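# Perform the operating card's three checks on a console

## Task

Carry out steps 1 through 5 of the operating card in sequence so that all three of its checks get done. The first and second settings must be correct, or the task fails. Any control pushed or pulled too hard for too long also fails the task. The console is free-standing: it must not lift or tip noticeably and fall back. Anything that stays in place only because the robot holds it does not count. At the end, release everything and move the arm away.

## Robot and tools

Robot: one six-joint arm with a two-finger parallel gripper. Joint order, used in every row and every per-joint list: shoulder pan, shoulder lift, elbow, wrist 1, wrist 2, wrist 3. Stated joint ranges in rad: pan -3.142..3.142, lift -6.283..6.283, elbow 0.000..3.142, the three wrists -6.283..6.283. The real end of each joint may differ from these by up to 0.010 rad.

Frames: in the scene frame the origin is on the table top below the arm base, +z points up, and +y is to the left when facing along +x. The base may be tilted. In the gripper frame the fingers point along +z and close along x. A flat block about 9 cm long sticks out from the wrist 3 axis toward gripper -y and turns with the hand. end_effector_position is the point between the pads, and the fingertips reach 17.5 mm past it. Turning only wrist 3 moves that point on a 25 mm circle.

Row format, shared by both motion tools: 9 numbers, each in [-1, 1]. Numbers 1-6 are joint offsets, not poses, scaled so that 1.0 equals 1.326 rad for pan and lift and 1.989 rad for the elbow and the wrists. Numbers 7-9 are the gripper. position is absolute: +1 is fully open (50 mm), about -0.65 is where the pads meet, and -1 closes until something stops the fingers. force_limit sets per-pad force: -1 is about 20 N, 0 about 102 N, +1 about 185 N, and the actual grip can be up to 17% higher. speed sets how fast the gap changes: -1 is 20 mm/s, 0 is 85 mm/s, +1 is 150 mm/s. New force_limit or speed values only apply once position changes by at least 0.01. To grip more gently, open first.

execute_actions(actions): a list of up to 15 actions. Each action is a list of 1 to 15 rows, and each row lasts one 1/30 s control step. If an action has fewer than 15 rows, its last row is repeated to fill 15 steps. Every row's joint offsets count from the joint angles at the start of that action, not from the previous row. For a call's first action, that means the last reported angles. Any action that would push a joint more than 0.010 rad past its range is refused. If the first action is refused, or any action is malformed, nothing at all runs. Passing an empty list just returns the current state and images.

move(target, speed, blocking): target is one 9-number row. Its offsets count from the Joint positions in the latest result that showed them. speed in rad/s (0.01 to 2, default 0.5) caps the joint with the longest way to go. All joints finish their paths together, so the hand follows a curve. A path takes 0.5 to 10 s and ends after 10 s even if it falls short. Moves ignore obstacles, and faster or deeper contact presses harder. The arm is stiff, so aiming even slightly past a firm contact can trigger a fault. The extra line reads move: with the outcome (done, off_target, moving, held, fault), limits=held or none, and the joint furthest from its target. With blocking=false the result comes back after 0.5 s. Until a result shows the move has ended, further moves and actions are refused, so use wait or stop first.

wait(seconds): 0 to 10 s while the last command is held. It returns early if a running move ends. stop(): brakes a running move to rest, and the fingers keep going. zoom_image(camera, region): camera is cam_high, cam_low or cam_wrist; region is [x0, y0, x1, y1] in pixels, at most 504x504. Images are cam_high 896x504, cam_low 896x504 and cam_wrist 504x504 (fisheye). Calibration data for each camera is provided. show_instructions(): displays the operating card, so read it before acting. finished_scene(scene): ends the current scene irreversibly; pass its number.

Results: end_effector_position (m), end_effector_quat_wxyz, velocities, Joint positions, velocities and torques (rad, rad/s, in joint order), Joint targets (these can drift on their own), and Wrist force and Wrist torque along the hand's own axes. Wrist force is noisy, has an offset of up to about 5.5 N, saturates near 100 N, and may say no reading. object_status: 0 moving, 1 blocked while opening, 2 blocked while closing (a grip), 3 at the requested position or pads met. The opening in mm is about (250 - position_measured) x 0.202. joint sent to its limit means a joint was clipped at its end. joint command not followed means the clearance check changed the targets. HELD marks step readings that were held back. The lag is about 0.17 s. Each step, targets may lead each joint by at most 0.383 rad (pan, lift) or 0.575 rad (others), and the hand may lead its measured position by at most 100 mm. Large moves therefore take several actions, and you must resend whatever is left.

Avoid: contact torque reaching the joint load limits (pan/lift 290, elbow 132, wrists 47.5 N m) or any outside force reaching 150 N, since either stops the arm for 10 s. Avoid long holds that heat the motors: a MOTOR HOT warning appears at 70 °C and the brakes lock at 85 °C. Do not knock anything off the table. Do not lift or tip the console and let it slam back down. Do not push or pull a control hard for long. Settings must hold without the robot: release and retreat before finishing.

Each tool is called after "Request:" as a command line: name --argument value for each argument, lists and objects as JSON in quotes; but a table of rows of numbers goes row by row, as --pt "numbers of a row", without its own name.

## Session

Request:
show_instructions

Request:
execute_actions --actions '[]'

Reference images for this scene: operating card.

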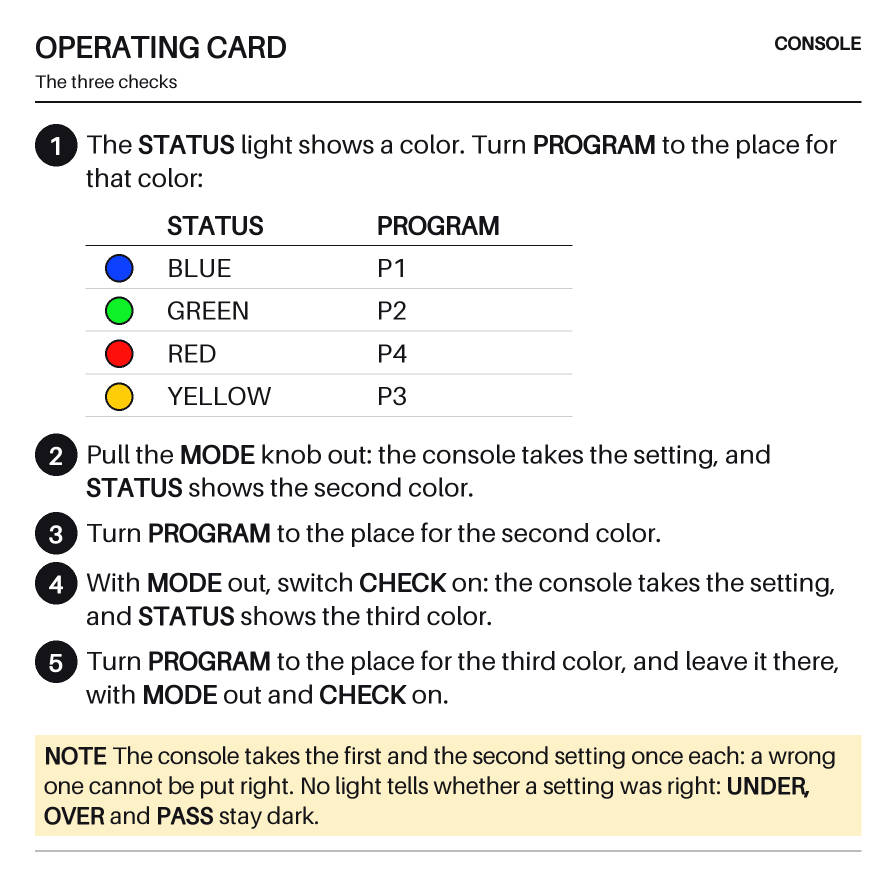

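Scene clock: 0.00 s.
end_effector_position=(+0.2626, +0.3303, +0.2804) position_measured=3 object_status=3 end_effector_quat_wxyz=(-0.136, -0.588, +0.797, -0.017) end_effector_velocity=(-0.000, +0.000, -0.000) end_effector_angular_velocity=(-0.001, -0.000, -0.000)
Joint names: [shoulder pan, shoulder lift, elbow, wrist 1, wrist 2, wrist 3]
Joint positions: [-0.775 -2.34   2.275 -0.946 -1.295  2.55 ]
Joint velocities: [ 0.    -0.001  0.    -0.    -0.     0.001]
Joint torques (N m, as the arm reports them, + toward a larger angle): no reading
Wrist force (N, on the end effector, along its own x y z axes, offset not removed): no reading
Wrist torque (N m, same axes, about the end effector's origin, offset not removed): no reading
Joint targets: [-0.775 -2.340 2.275 -0.946 -1.295 2.550]
camera_calibration (this result's frames):
cam_wrist: T_world_to_cam=[[-0.30436, -0.913715, 0.269239, 0.305258], [-0.813419, 0.39639, 0.425704, -0.0367474], [-0.495695, -0.089437, -0.863879, 0.549672], [0, 0, 0, 1]] pos_world=[0.335487, 0.342647, 0.408306]

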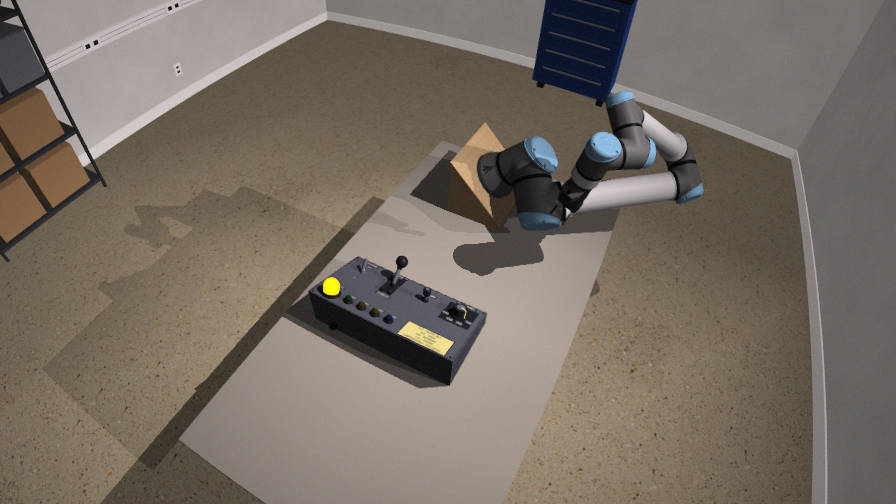

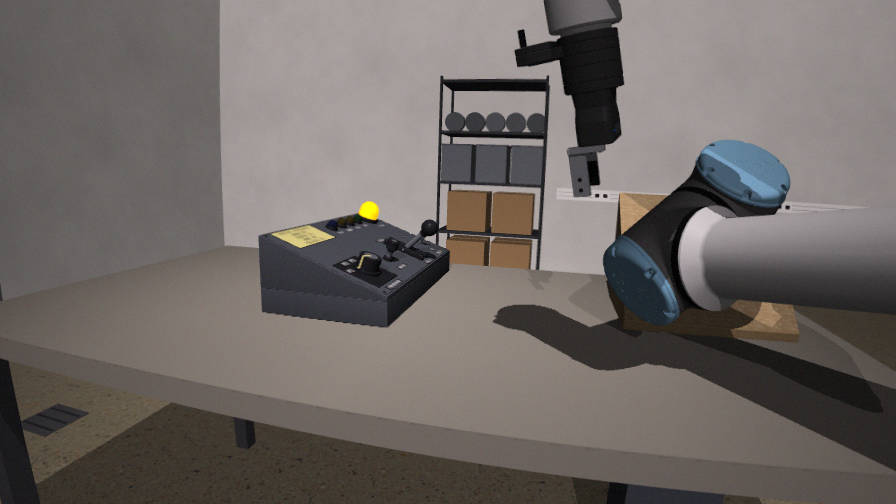

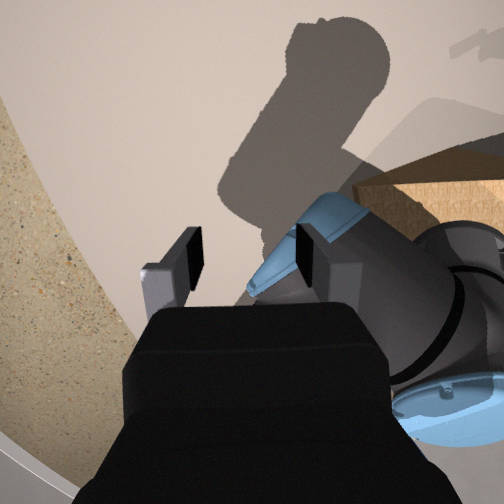

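Request:
zoom_image --camera "cam_high" --region '[300,240,500,390]'

Request:
zoom_image --camera "cam_low" --region '[250,190,460,330]'

Region (300, 240, 500, 390) of cam_high's 896x504 image, scaled by 2.520, with more detail than that image has; it fills the top 378 rows of this view, and the rest is white.

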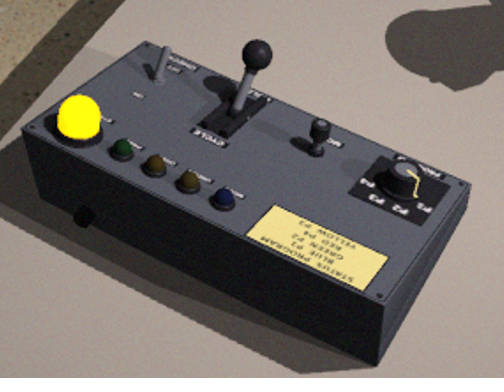

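Region (250, 190, 460, 330) of cam_low's 896x504 image, scaled by 2.400, with more detail than that image has.

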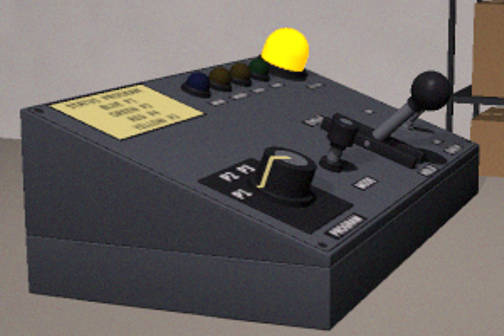

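Request:
move --target '[0.12624,0.62554,0.07233,-0.698,0.27539,-0.54421,1,-0.75,0]' --speed 0.9

Request:
zoom_image --camera "cam_wrist" --region '[170,160,330,310]'

Scene clock: 57.10 s.
end_effector_position=(+0.6229, +0.1653, +0.1619) position_measured=3 object_status=3 end_effector_quat_wxyz=(-0.033, +0.968, -0.193, +0.154) end_effector_velocity=(+0.000, -0.001, +0.000) end_effector_angular_velocity=(+0.000, -0.002, +0.002)
Joint names: [shoulder pan, shoulder lift, elbow, wrist 1, wrist 2, wrist 3]
Joint positions: [-0.608 -1.511  2.419 -2.334 -0.748  1.468]
Joint velocities: [-0.001  0.001  0.001 -0.003  0.001 -0.001]
Joint torques (N m, as the arm reports them, + toward a larger angle): [-24.85   8.49 -30.21  -6.95   3.22  -1.59]
Wrist force (N, on the end effector, along its own x y z axes, offset not removed): [-0.9 5.0 0.0]
Wrist torque (N m, same axes, about the end effector's origin, offset not removed): [0.78 -0.10 0.01]
Joint targets: [-0.608 -1.510 2.419 -2.334 -0.748 1.468]
move: done; limits=none; farthest joint: the wrist 3, 0.001 radians from its target (1.083 radians at the start)
camera_calibration (this result's frames):
cam_wrist: T_world_to_cam=[[0.853361, -0.422275, 0.30571, -0.512187], [-0.486979, -0.855014, 0.178332, 0.415777], [0.186081, -0.301056, -0.935275, 0.233013], [0, 0, 0, 1]] pos_world=[0.596196, 0.209361, 0.300366]

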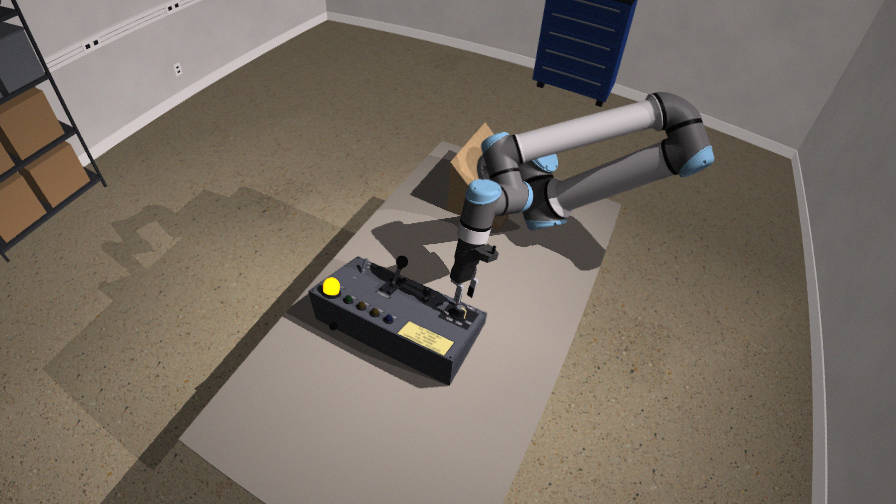

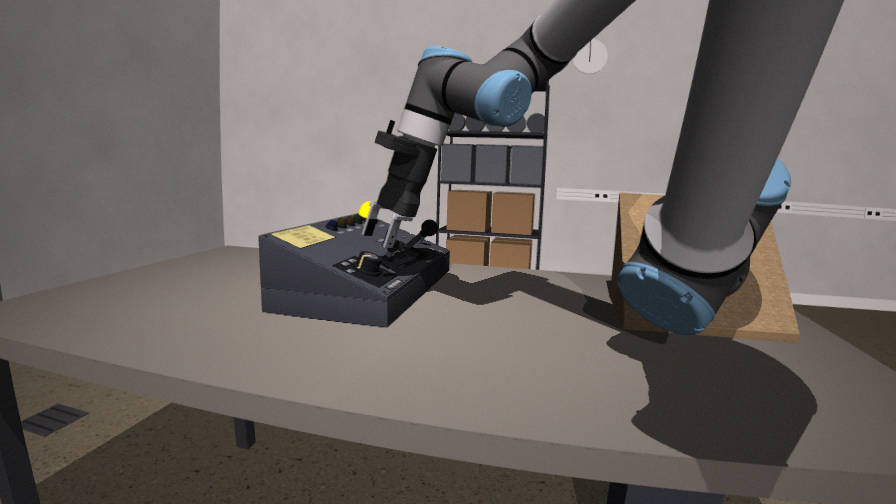

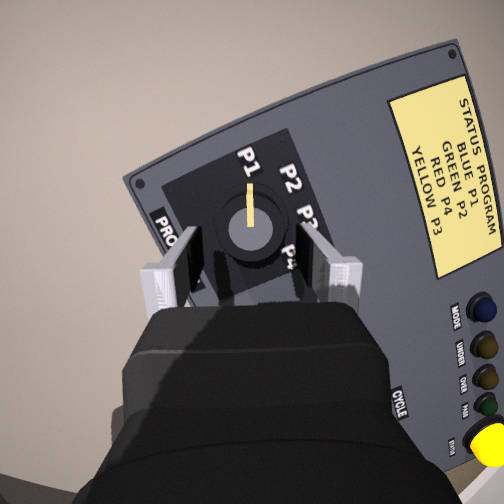

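Region (170, 160, 330, 310) of cam_wrist's 504x504 image, scaled by 3.150, with more detail than that image has; it fills the top 472 rows of this view, and the rest is white.

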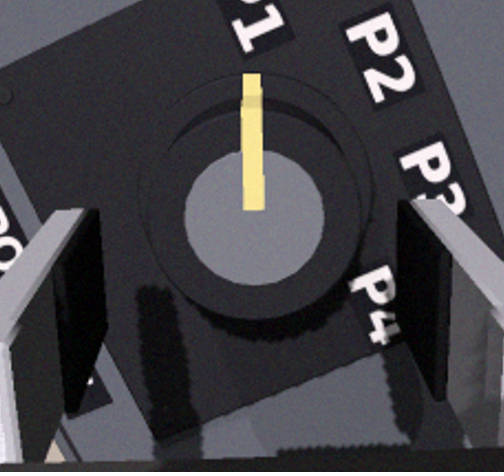

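Request:
move --target '[0.055026,0.077081,0.005284,-0.096388,0.003867,0.053925,1,-0.75,0]' --speed 0.25

Request:
zoom_image --camera "cam_wrist" --region '[170,160,330,310]'

Scene clock: 95.83 s.
end_effector_position=(+0.6397, +0.1650, +0.1141) position_measured=3 object_status=3 end_effector_quat_wxyz=(-0.033, +0.968, -0.193, +0.154) end_effector_velocity=(+0.000, +0.000, -0.001) end_effector_angular_velocity=(+0.000, -0.001, -0.000)
Joint names: [shoulder pan, shoulder lift, elbow, wrist 1, wrist 2, wrist 3]
Joint positions: [-0.535 -1.409  2.429 -2.525 -0.74   1.575]
Joint velocities: [ 0.001  0.001  0.001 -0.003  0.     0.002]
Joint torques (N m, as the arm reports them, + toward a larger angle): [-27.02  -3.82 -26.46  -7.19   3.34   2.87]
Wrist force (N, on the end effector, along its own x y z axes, offset not removed): [-4.1 -2.9 0.6]
Wrist torque (N m, same axes, about the end effector's origin, offset not removed): [-0.36 0.62 -0.03]
Joint targets: [-0.535 -1.408 2.429 -2.525 -0.740 1.576]
move: done; limits=none; farthest joint: the wrist 1, 0.001 radians from its target (0.192 radians at the start)
camera_calibration (this result's frames):
cam_wrist: T_world_to_cam=[[0.853336, -0.422277, 0.305777, -0.512044], [-0.487007, -0.854995, 0.17835, 0.432213], [0.186125, -0.301108, -0.93525, 0.185125], [0, 0, 0, 1]] pos_world=[0.612979, 0.209058, 0.252624]

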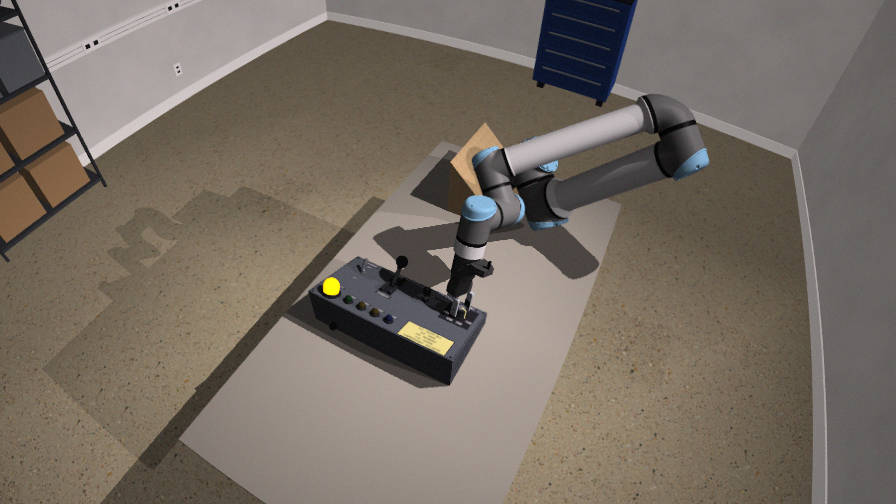

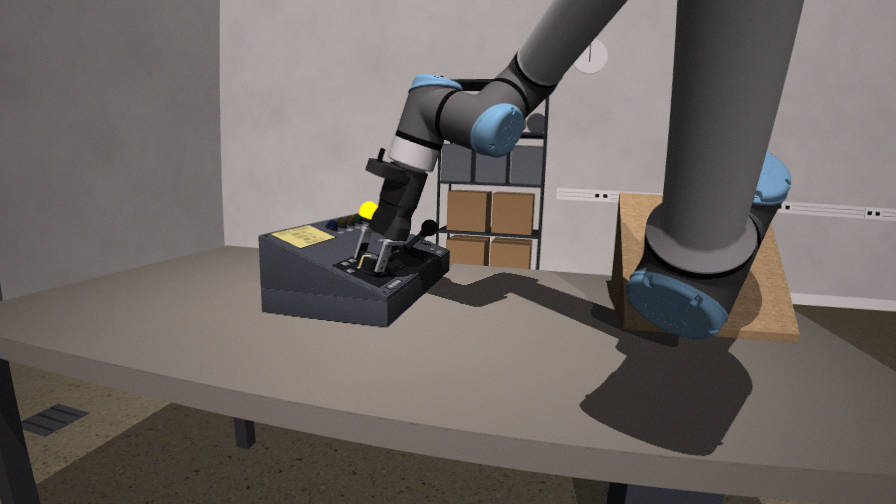

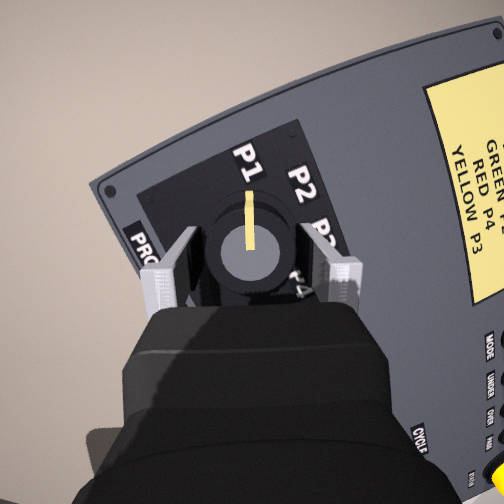

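Region (170, 160, 330, 310) of cam_wrist's 504x504 image, scaled by 3.150, with more detail than that image has; it fills the top 472 rows of this view, and the rest is white.

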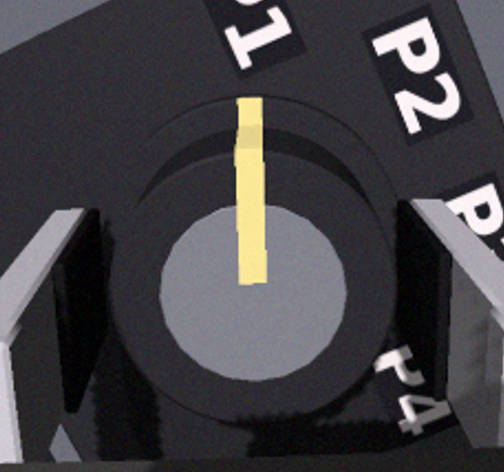

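Request:
move --target '[0,0,0,0,0,0,-1,-0.75,-0.8]'

Scene clock: 113.20 s.
end_effector_position=(+0.6397, +0.1650, +0.1141) position_measured=36 object_status=2 end_effector_quat_wxyz=(-0.033, +0.968, -0.193, +0.154) end_effector_velocity=(-0.000, +0.000, +0.000) end_effector_angular_velocity=(-0.000, +0.000, +0.001)
Joint names: [shoulder pan, shoulder lift, elbow, wrist 1, wrist 2, wrist 3]
Joint positions: [-0.535 -1.409  2.429 -2.525 -0.74   1.575]
Joint velocities: [ 0.    -0.001 -0.     0.001 -0.    -0.001]
Joint torques (N m, as the arm reports them, + toward a larger angle): [-51.25 -28.06 -30.49   2.59   2.77  -1.62]
Wrist force (N, on the end effector, along its own x y z axes, offset not removed): [18.4 -1.7 14.6]
Wrist torque (N m, same axes, about the end effector's origin, offset not removed): [-0.09 0.56 0.05]
Joint targets: [-0.535 -1.409 2.429 -2.525 -0.740 1.575]
move: done; limits=none; farthest joint: the shoulder pan, 0.000 radians from its target (0.000 radians at the start)
camera_calibration (this result's frames):
cam_wrist: T_world_to_cam=[[0.853351, -0.422284, 0.305727, -0.512032], [-0.486996, -0.855002, 0.178344, 0.432203], [0.186085, -0.301078, -0.935267, 0.185072], [0, 0, 0, 1]] pos_world=[0.612984, 0.209033, 0.252553]

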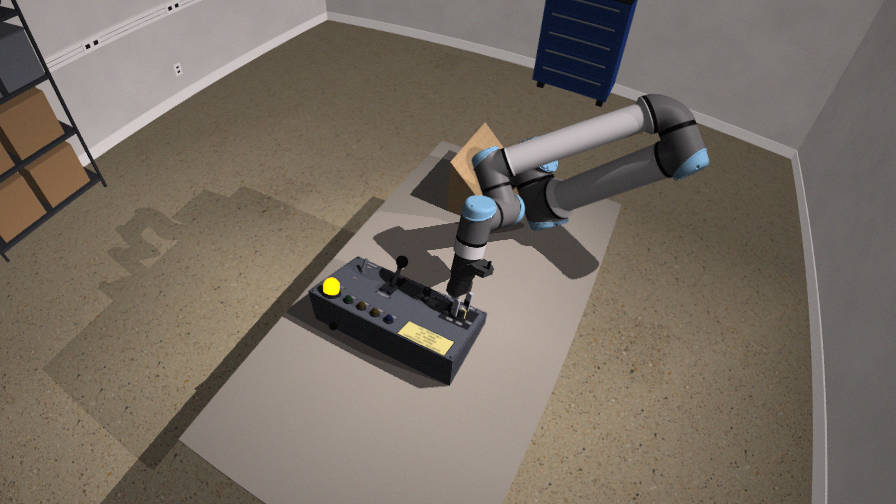

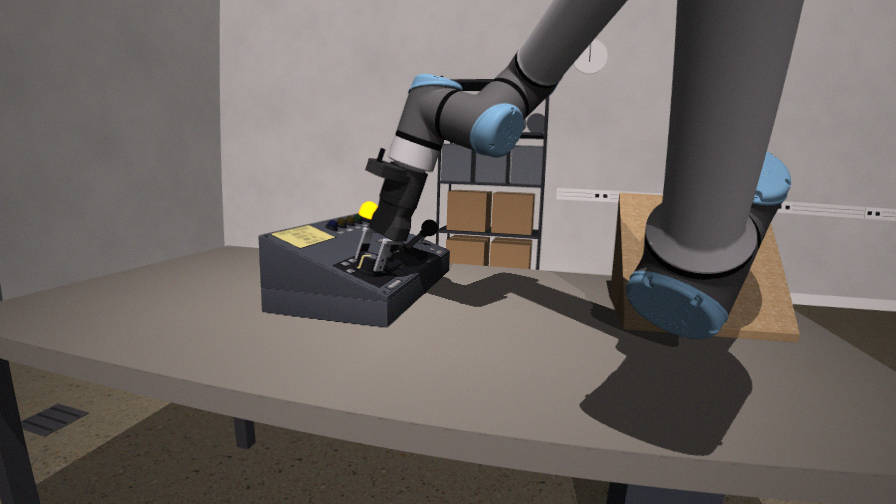

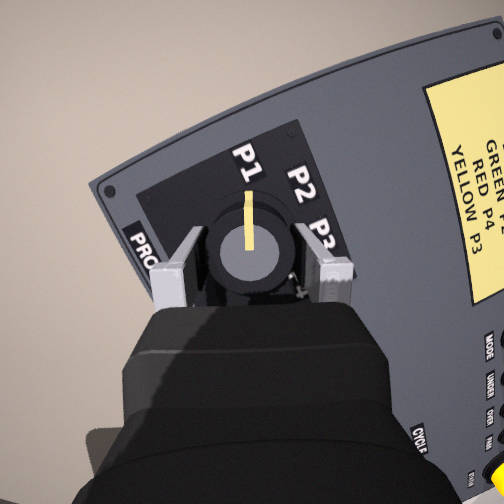

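Request:
execute_actions --actions '[[[0,0,0,0,0,0,0.87,-0.75,0]]]'

Scene clock: 131.63 s.
end_effector_position=(+0.6397, +0.1650, +0.1141) position_measured=23 object_status=3 end_effector_quat_wxyz=(-0.033, +0.968, -0.193, +0.154) end_effector_velocity=(-0.000, -0.000, -0.000) end_effector_angular_velocity=(+0.000, +0.000, -0.000)
Joint names: [shoulder pan, shoulder lift, elbow, wrist 1, wrist 2, wrist 3]
Joint positions: [-0.535 -1.409  2.429 -2.525 -0.74   1.575]
Joint velocities: [-0.     0.001  0.     0.     0.    -0.001]
Joint torques (N m, as the arm reports them, + toward a larger angle): [-35.43  -3.26 -29.31  -6.79  -0.85   1.1 ]
Wrist force (N, on the end effector, along its own x y z axes, offset not removed): [0.4 1.3 -0.7]
Wrist torque (N m, same axes, about the end effector's origin, offset not removed): [0.25 -0.34 -0.02]
Joint targets: [-0.535 -1.409 2.429 -2.525 -0.740 1.575]
Step readings (joint positions):
0: [-0.535 -1.409 2.429 -2.525 -0.740 1.575]
1: [-0.535 -1.409 2.429 -2.525 -0.740 1.575]
2: [-0.535 -1.409 2.429 -2.525 -0.740 1.575]
4: [-0.535 -1.409 2.429 -2.525 -0.740 1.575]
8: [-0.535 -1.409 2.429 -2.525 -0.740 1.575]
15: Joint positions above
camera_calibration (this result's frames):
cam_wrist: T_world_to_cam=[[0.85334, -0.422306, 0.305727, -0.51202], [-0.487016, -0.854993, 0.178334, 0.432222], [0.186083, -0.301073, -0.935269, 0.185147], [0, 0, 0, 1]] pos_world=[0.612973, 0.20906, 0.25262]

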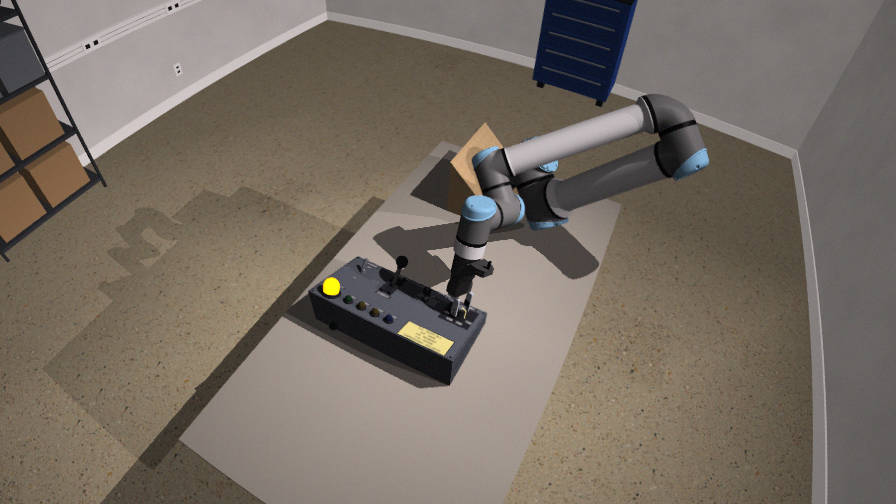

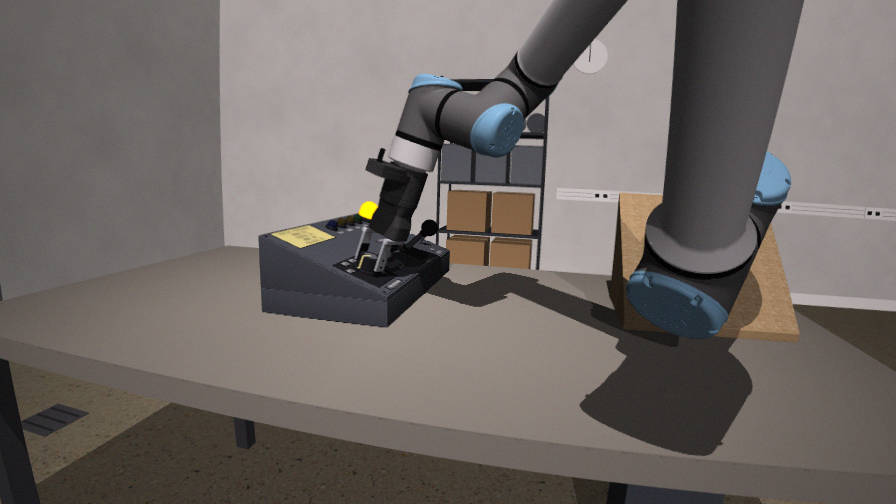

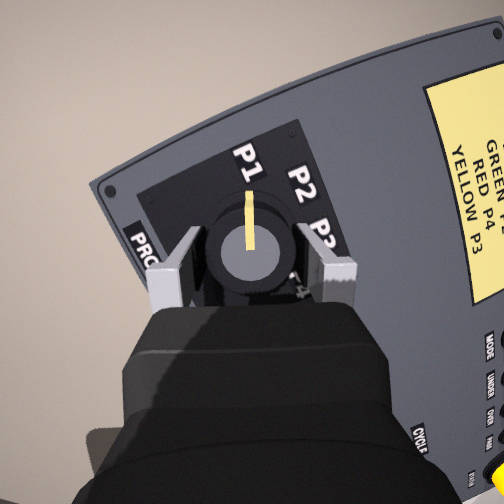

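Request:
execute_actions --actions '[[[0,0.00046,-0.00035,0.00005,0,0,0.87,-0.75,0],[0,0.00046,-0.00035,0.00005,0,0,0.87,-0.75,0],[0,0.00046,-0.00035,0.00005,0,0,0.87,-0.75,0],[0,0.00046,-0.00035,0.00005,0,0,0.87,-0.75,0],[0,0.00046,-0.00035,0.00005,0,0,0.87,-0.75,0],[0,0.00046,-0.00035,0.00005,0,0,0.87,-0.75,0],[0,0.00046,-0.00035,0.00005,0,0,0.87,-0.75,0],[0,0.00046,-0.00035,0.00005,0,0,0.87,-0.75,0],[0,0.00046,-0.00035,0.00005,0,0,0.87,-0.75,0],[0,0.00046,-0.00035,0.00005,0,0,-1,-0.75,-0.8]]]'

Request:
wait --seconds 0.5

Scene clock: 214.83 s.
end_effector_position=(+0.6401, +0.1649, +0.1142) position_measured=36 object_status=0 end_effector_quat_wxyz=(-0.033, +0.968, -0.193, +0.154) end_effector_velocity=(-0.000, +0.000, -0.001) end_effector_angular_velocity=(+0.002, +0.002, -0.001)
Joint names: [shoulder pan, shoulder lift, elbow, wrist 1, wrist 2, wrist 3]
Joint positions: [-0.535 -1.408  2.429 -2.525 -0.74   1.575]
Joint velocities: [ 0.001  0.001 -0.     0.002  0.001  0.001]
Joint torques (N m, as the arm reports them, + toward a larger angle): [-45.24  -3.44 -40.14  -0.14  -0.84   0.09]
Wrist force (N, on the end effector, along its own x y z axes, offset not removed): [-0.5 -1.3 6.2]
Wrist torque (N m, same axes, about the end effector's origin, offset not removed): [-0.15 0.77 0.02]
Joint targets: [-0.535 -1.408 2.429 -2.525 -0.740 1.575]
Step readings (joint positions):
0: [-0.535 -1.409 2.429 -2.525 -0.740 1.575]
1: [-0.535 -1.409 2.429 -2.525 -0.740 1.575]
2: [-0.535 -1.408 2.429 -2.525 -0.740 1.575]
4: [-0.535 -1.408 2.429 -2.525 -0.740 1.575]
8: [-0.535 -1.408 2.429 -2.525 -0.740 1.575]
15: Joint positions above
camera_calibration (this result's frames):
cam_wrist: T_world_to_cam=[[0.853356, -0.422233, 0.305782, -0.51245], [-0.486964, -0.855019, 0.178352, 0.43224], [0.186143, -0.301102, -0.935248, 0.185096], [0, 0, 0, 1]] pos_world=[0.613334, 0.208932, 0.252717]

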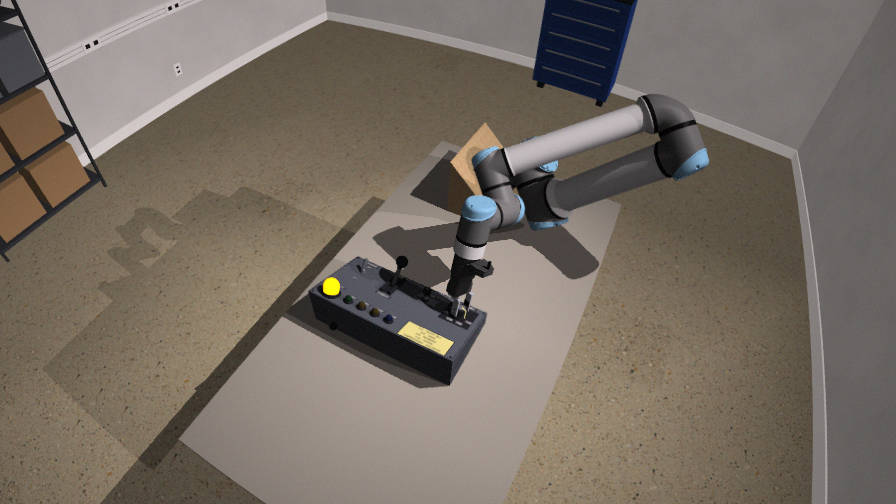

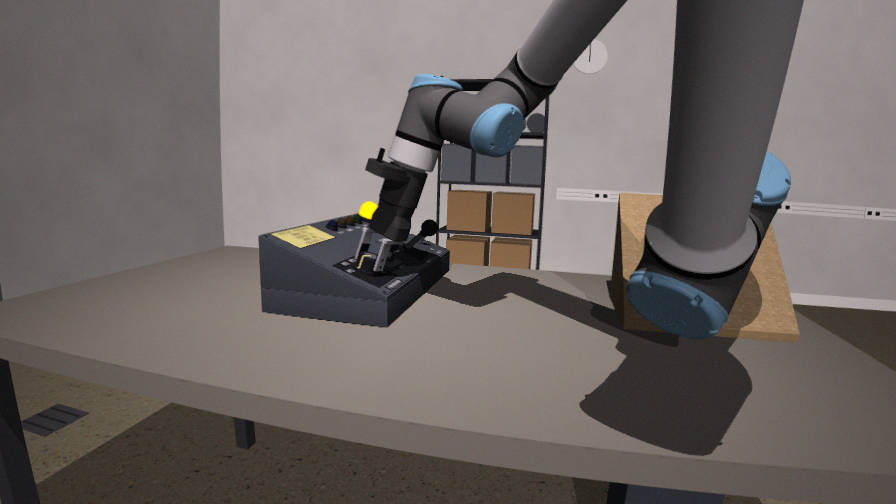

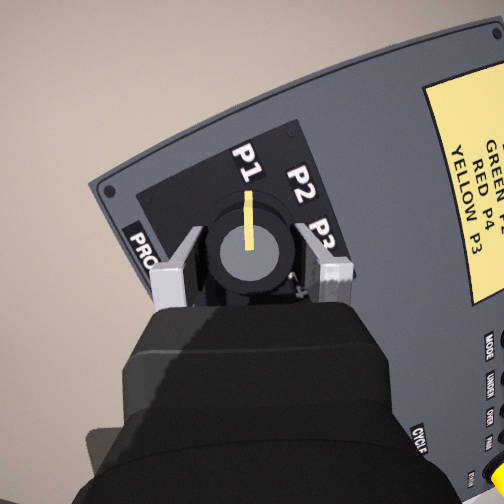

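Scene clock: 215.33 s.
end_effector_position=(+0.6401, +0.1649, +0.1142) position_measured=36 object_status=2 end_effector_quat_wxyz=(-0.033, +0.968, -0.193, +0.154) end_effector_velocity=(+0.001, +0.001, +0.000) end_effector_angular_velocity=(-0.002, -0.001, +0.005)
Joint names: [shoulder pan, shoulder lift, elbow, wrist 1, wrist 2, wrist 3]
Joint positions: [-0.535 -1.408  2.429 -2.525 -0.74   1.575]
Joint velocities: [ 0.001 -0.001 -0.001 -0.001  0.001 -0.002]
Joint torques (N m, as the arm reports them, + toward a larger angle): [-55.02  -3.25 -40.54  -0.42  -0.7   -1.45]
Wrist force (N, on the end effector, along its own x y z axes, offset not removed): [0.1 -3.7 2.9]
Wrist torque (N m, same axes, about the end effector's origin, offset not removed): [-0.55 0.59 0.05]
Joint targets: [-0.535 -1.408 2.429 -2.525 -0.740 1.575]
wait: 0.50 s; at rest by 0.17 s
camera_calibration (this result's frames):
cam_wrist: T_world_to_cam=[[0.853351, -0.422302, 0.305702, -0.512424], [-0.487005, -0.854998, 0.17834, 0.432243], [0.186061, -0.301065, -0.935276, 0.185142], [0, 0, 0, 1]] pos_world=[0.613334, 0.208909, 0.252721]

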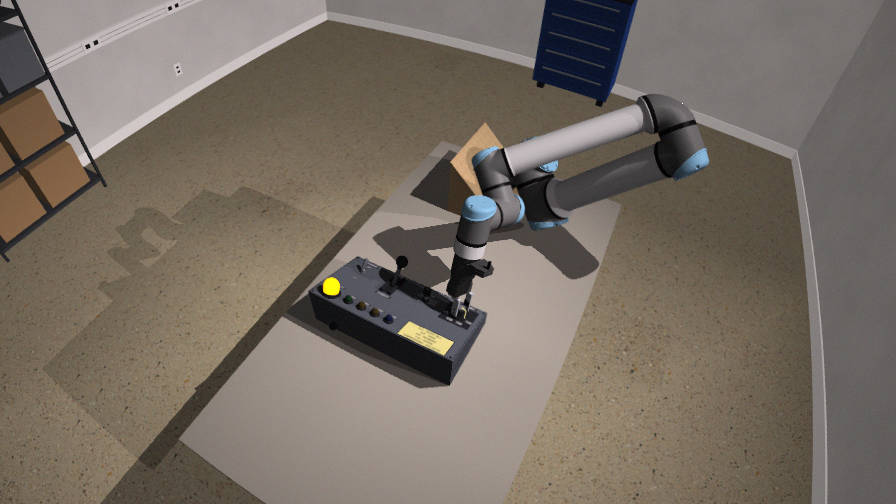

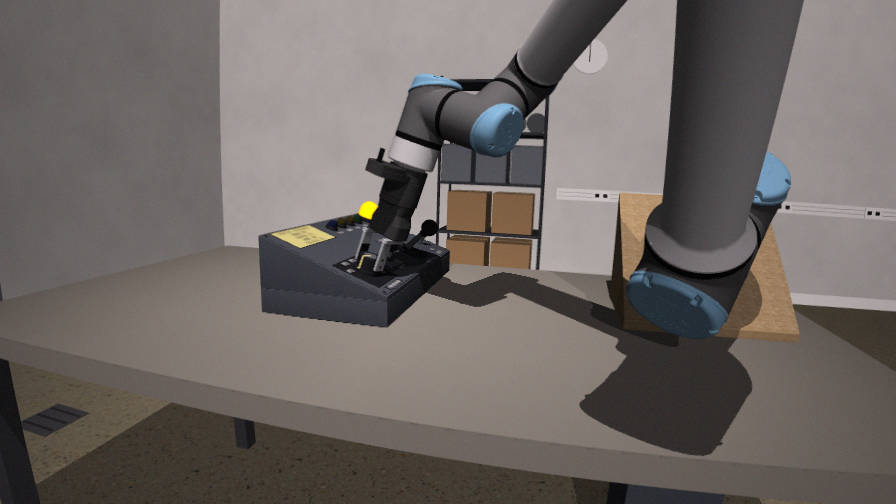

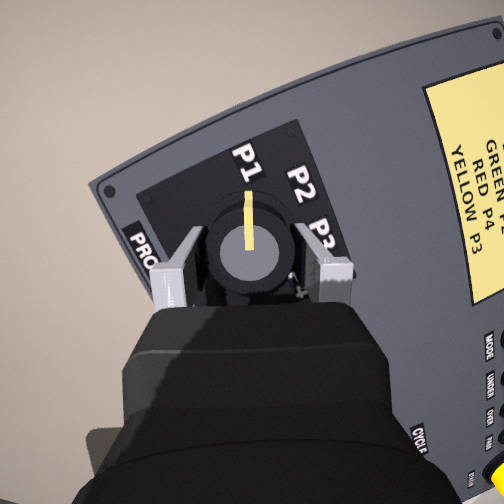

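Centred. Turn step 1.

Request:
move --target '[0.002118,-0.012137,0.007432,-0.00088,0.000158,0.19952,-1,-0.75,-0.8]' --speed 0.7

Scene clock: 223.27 s.
end_effector_position=(+0.6400, +0.1652, +0.1143) position_measured=36 object_status=2 end_effector_quat_wxyz=(-0.062, +0.912, -0.378, +0.144) end_effector_velocity=(-0.000, -0.000, -0.001) end_effector_angular_velocity=(+0.000, +0.001, -0.003)
Joint names: [shoulder pan, shoulder lift, elbow, wrist 1, wrist 2, wrist 3]
Joint positions: [-0.532 -1.424  2.443 -2.527 -0.74   1.972]
Joint velocities: [ 0.001  0.001  0.    -0.001 -0.001  0.003]
Joint torques (N m, as the arm reports them, + toward a larger angle): [-26.71 -27.26 -30.61  -8.65   4.7    2.83]
Wrist force (N, on the end effector, along its own x y z axes, offset not removed): [-5.1 4.3 4.1]
Wrist torque (N m, same axes, about the end effector's origin, offset not removed): [-0.55 0.22 -0.09]
Joint targets: [-0.532 -1.424 2.443 -2.527 -0.740 1.972]
move: done; limits=none; farthest joint: the shoulder pan, 0.000 radians from its target (0.003 radians at the start)
camera_calibration (this result's frames):
cam_wrist: T_world_to_cam=[[0.634923, -0.736609, 0.232982, -0.31224], [-0.76805, -0.63441, 0.0873059, 0.586319], [0.0834959, -0.234375, -0.968554, 0.243712], [0, 0, 0, 1]] pos_world=[0.628222, 0.199088, 0.257605]

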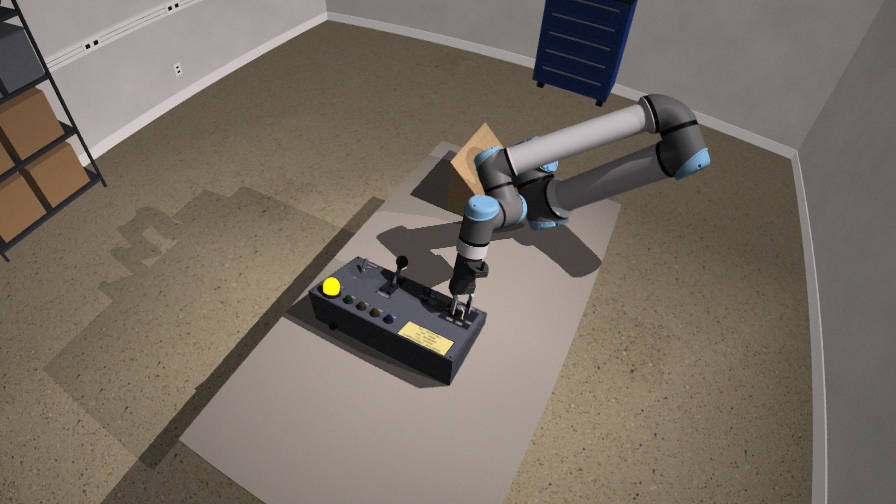

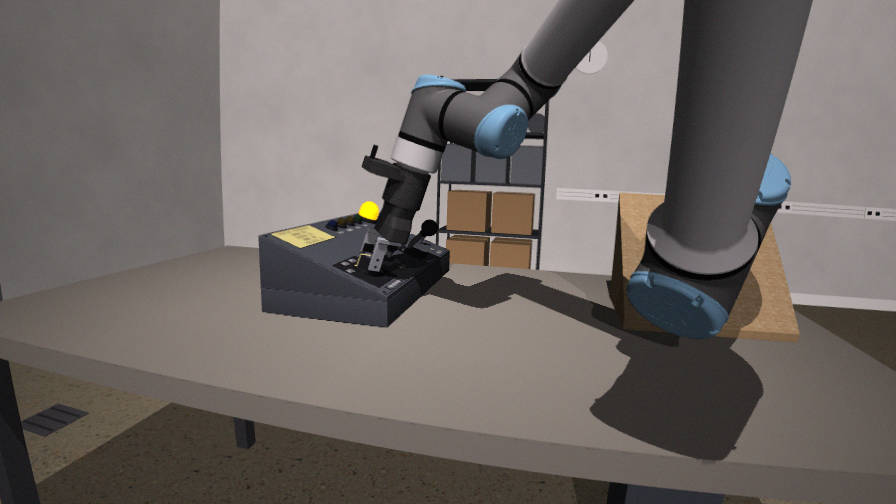

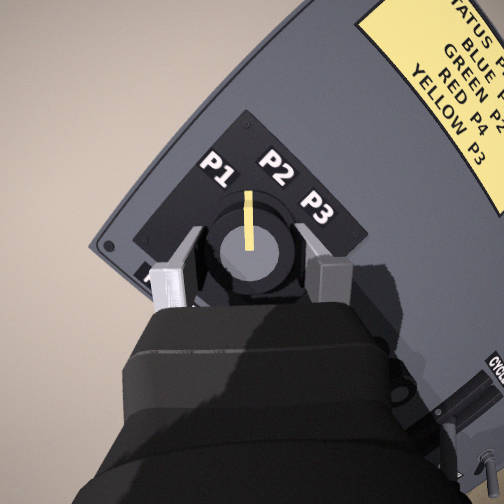

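Request:
move --target '[0.005578,-0.012446,0.004685,-0.000463,0.0002,0.202949,-1,-0.75,-0.8]' --speed 0.8

Request:
move --target '[0.008189,-0.01086,0.001225,0.00002,0.00021,0.205537,-1,-0.75,-0.8]' --speed 0.8

Scene clock: 233.17 s.
end_effector_position=(+0.6401, +0.1652, +0.1143) position_measured=36 object_status=2 end_effector_quat_wxyz=(-0.089, +0.821, -0.549, +0.130) end_effector_velocity=(+0.000, -0.000, +0.000) end_effector_angular_velocity=(-0.001, -0.000, -0.004)
Joint names: [shoulder pan, shoulder lift, elbow, wrist 1, wrist 2, wrist 3]
Joint positions: [-0.525 -1.441  2.453 -2.528 -0.739  2.375]
Joint velocities: [ 0.    -0.001 -0.    -0.    -0.002  0.004]
Joint torques (N m, as the arm reports them, + toward a larger angle): [-33.84 -20.71 -35.24  -9.66  -0.65   3.03]
Wrist force (N, on the end effector, along its own x y z axes, offset not removed): [-15.5 9.0 -6.0]
Wrist torque (N m, same axes, about the end effector's origin, offset not removed): [-0.26 -0.88 -0.04]
Joint targets: [-0.525 -1.441 2.453 -2.528 -0.739 2.375]
move: done; limits=none; farthest joint: the wrist 3, 0.001 radians from its target (0.403 radians at the start)
camera_calibration (this result's frames):
cam_wrist: T_world_to_cam=[[0.318823, -0.93902, 0.128818, -0.064599], [-0.947727, -0.317678, 0.0298981, 0.655598], [0.0128477, -0.131616, -0.991217, 0.274537], [0, 0, 0, 1]] pos_world=[0.638396, 0.183743, 0.260847]

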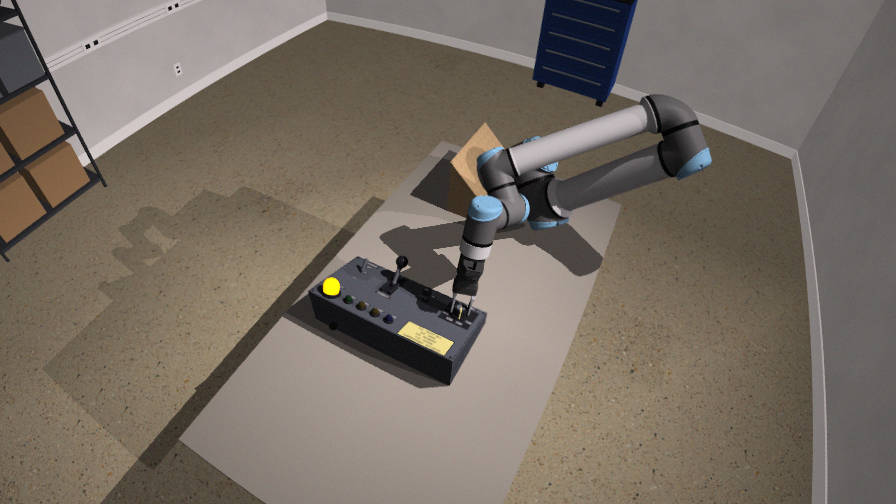

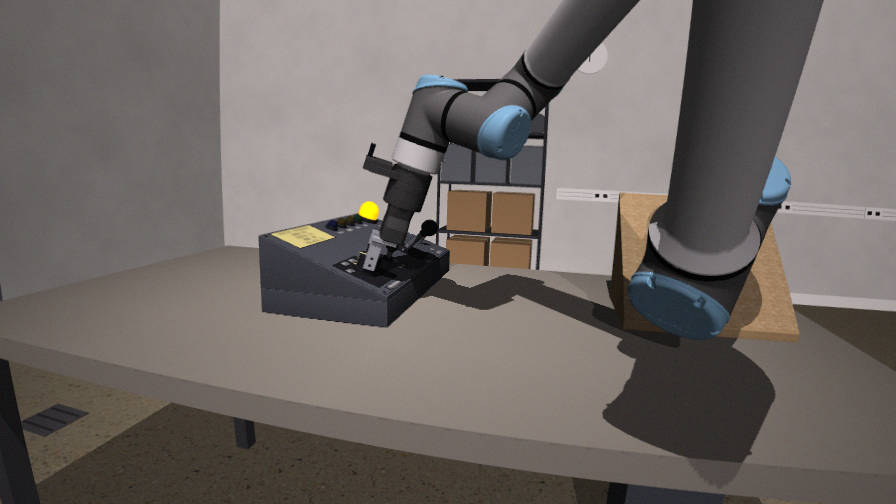

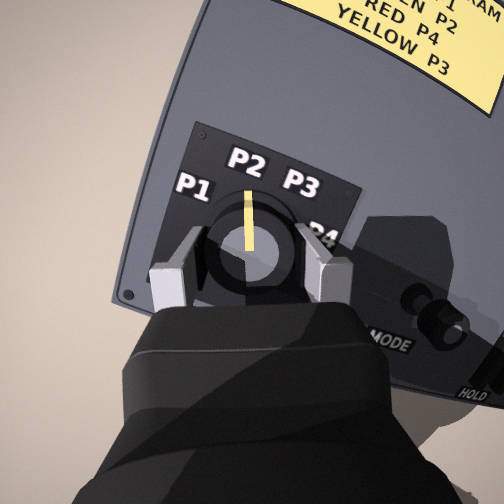

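Scene clock: 234.53 s.
end_effector_position=(+0.6401, +0.1650, +0.1143) position_measured=36 object_status=2 end_effector_quat_wxyz=(-0.113, +0.698, -0.698, +0.110) end_effector_velocity=(+0.000, +0.000, -0.000) end_effector_angular_velocity=(+0.002, +0.000, -0.003)
Joint names: [shoulder pan, shoulder lift, elbow, wrist 1, wrist 2, wrist 3]
Joint positions: [-0.514 -1.455  2.455 -2.528 -0.739  2.783]
Joint velocities: [ 0.     0.001 -0.    -0.001  0.001  0.004]
Joint torques (N m, as the arm reports them, + toward a larger angle): [-41.18 -11.78 -32.46  -7.02  -9.19   3.53]
Wrist force (N, on the end effector, along its own x y z axes, offset not removed): [-35.3 16.3 -13.2]
Wrist torque (N m, same axes, about the end effector's origin, offset not removed): [-0.32 -0.72 -0.12]
Joint targets: [-0.514 -1.455 2.455 -2.527 -0.739 2.784]
move: done; limits=none; farthest joint: the shoulder pan, 0.000 radians from its target (0.010 radians at the start)
camera_calibration (this result's frames):
cam_wrist: T_world_to_cam=[[-0.0469778, -0.998855, 0.0090172, 0.192894], [-0.998781, 0.0471072, 0.0147253, 0.629811], [-0.0151332, -0.00831445, -0.999851, 0.273064], [0, 0, 0, 1]] pos_world=[0.642237, 0.165275, 0.26201]

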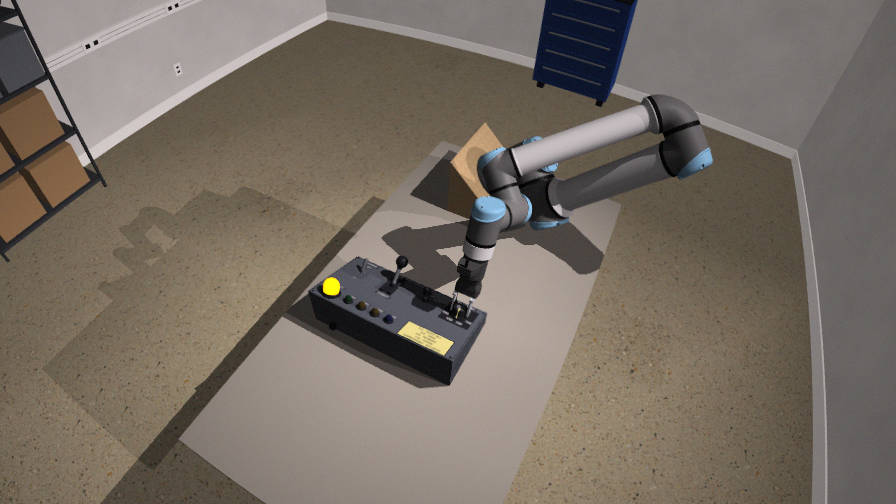

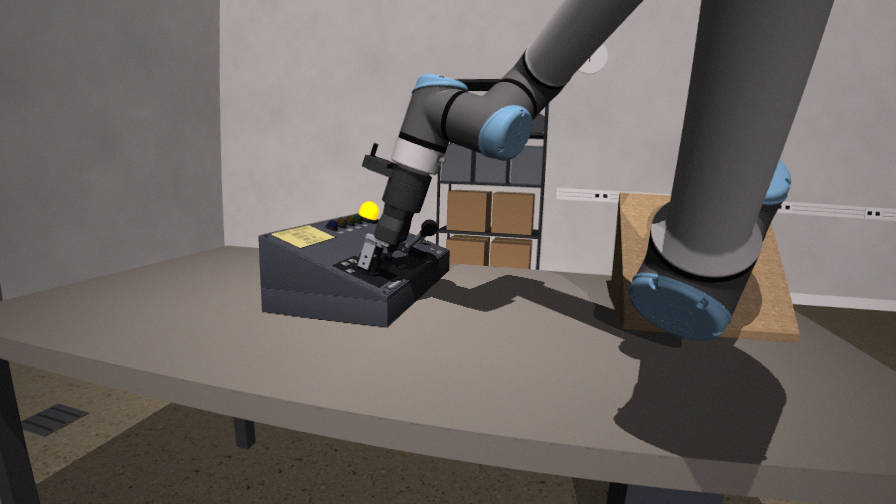

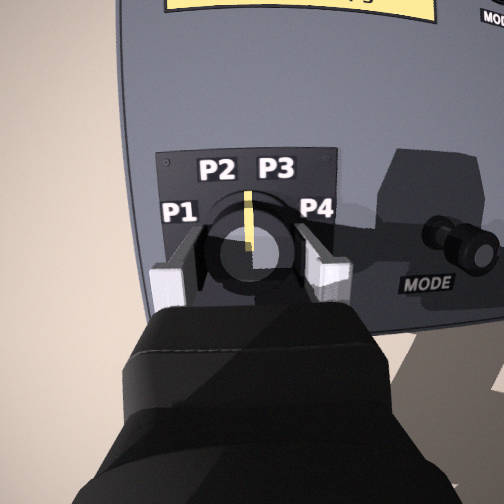

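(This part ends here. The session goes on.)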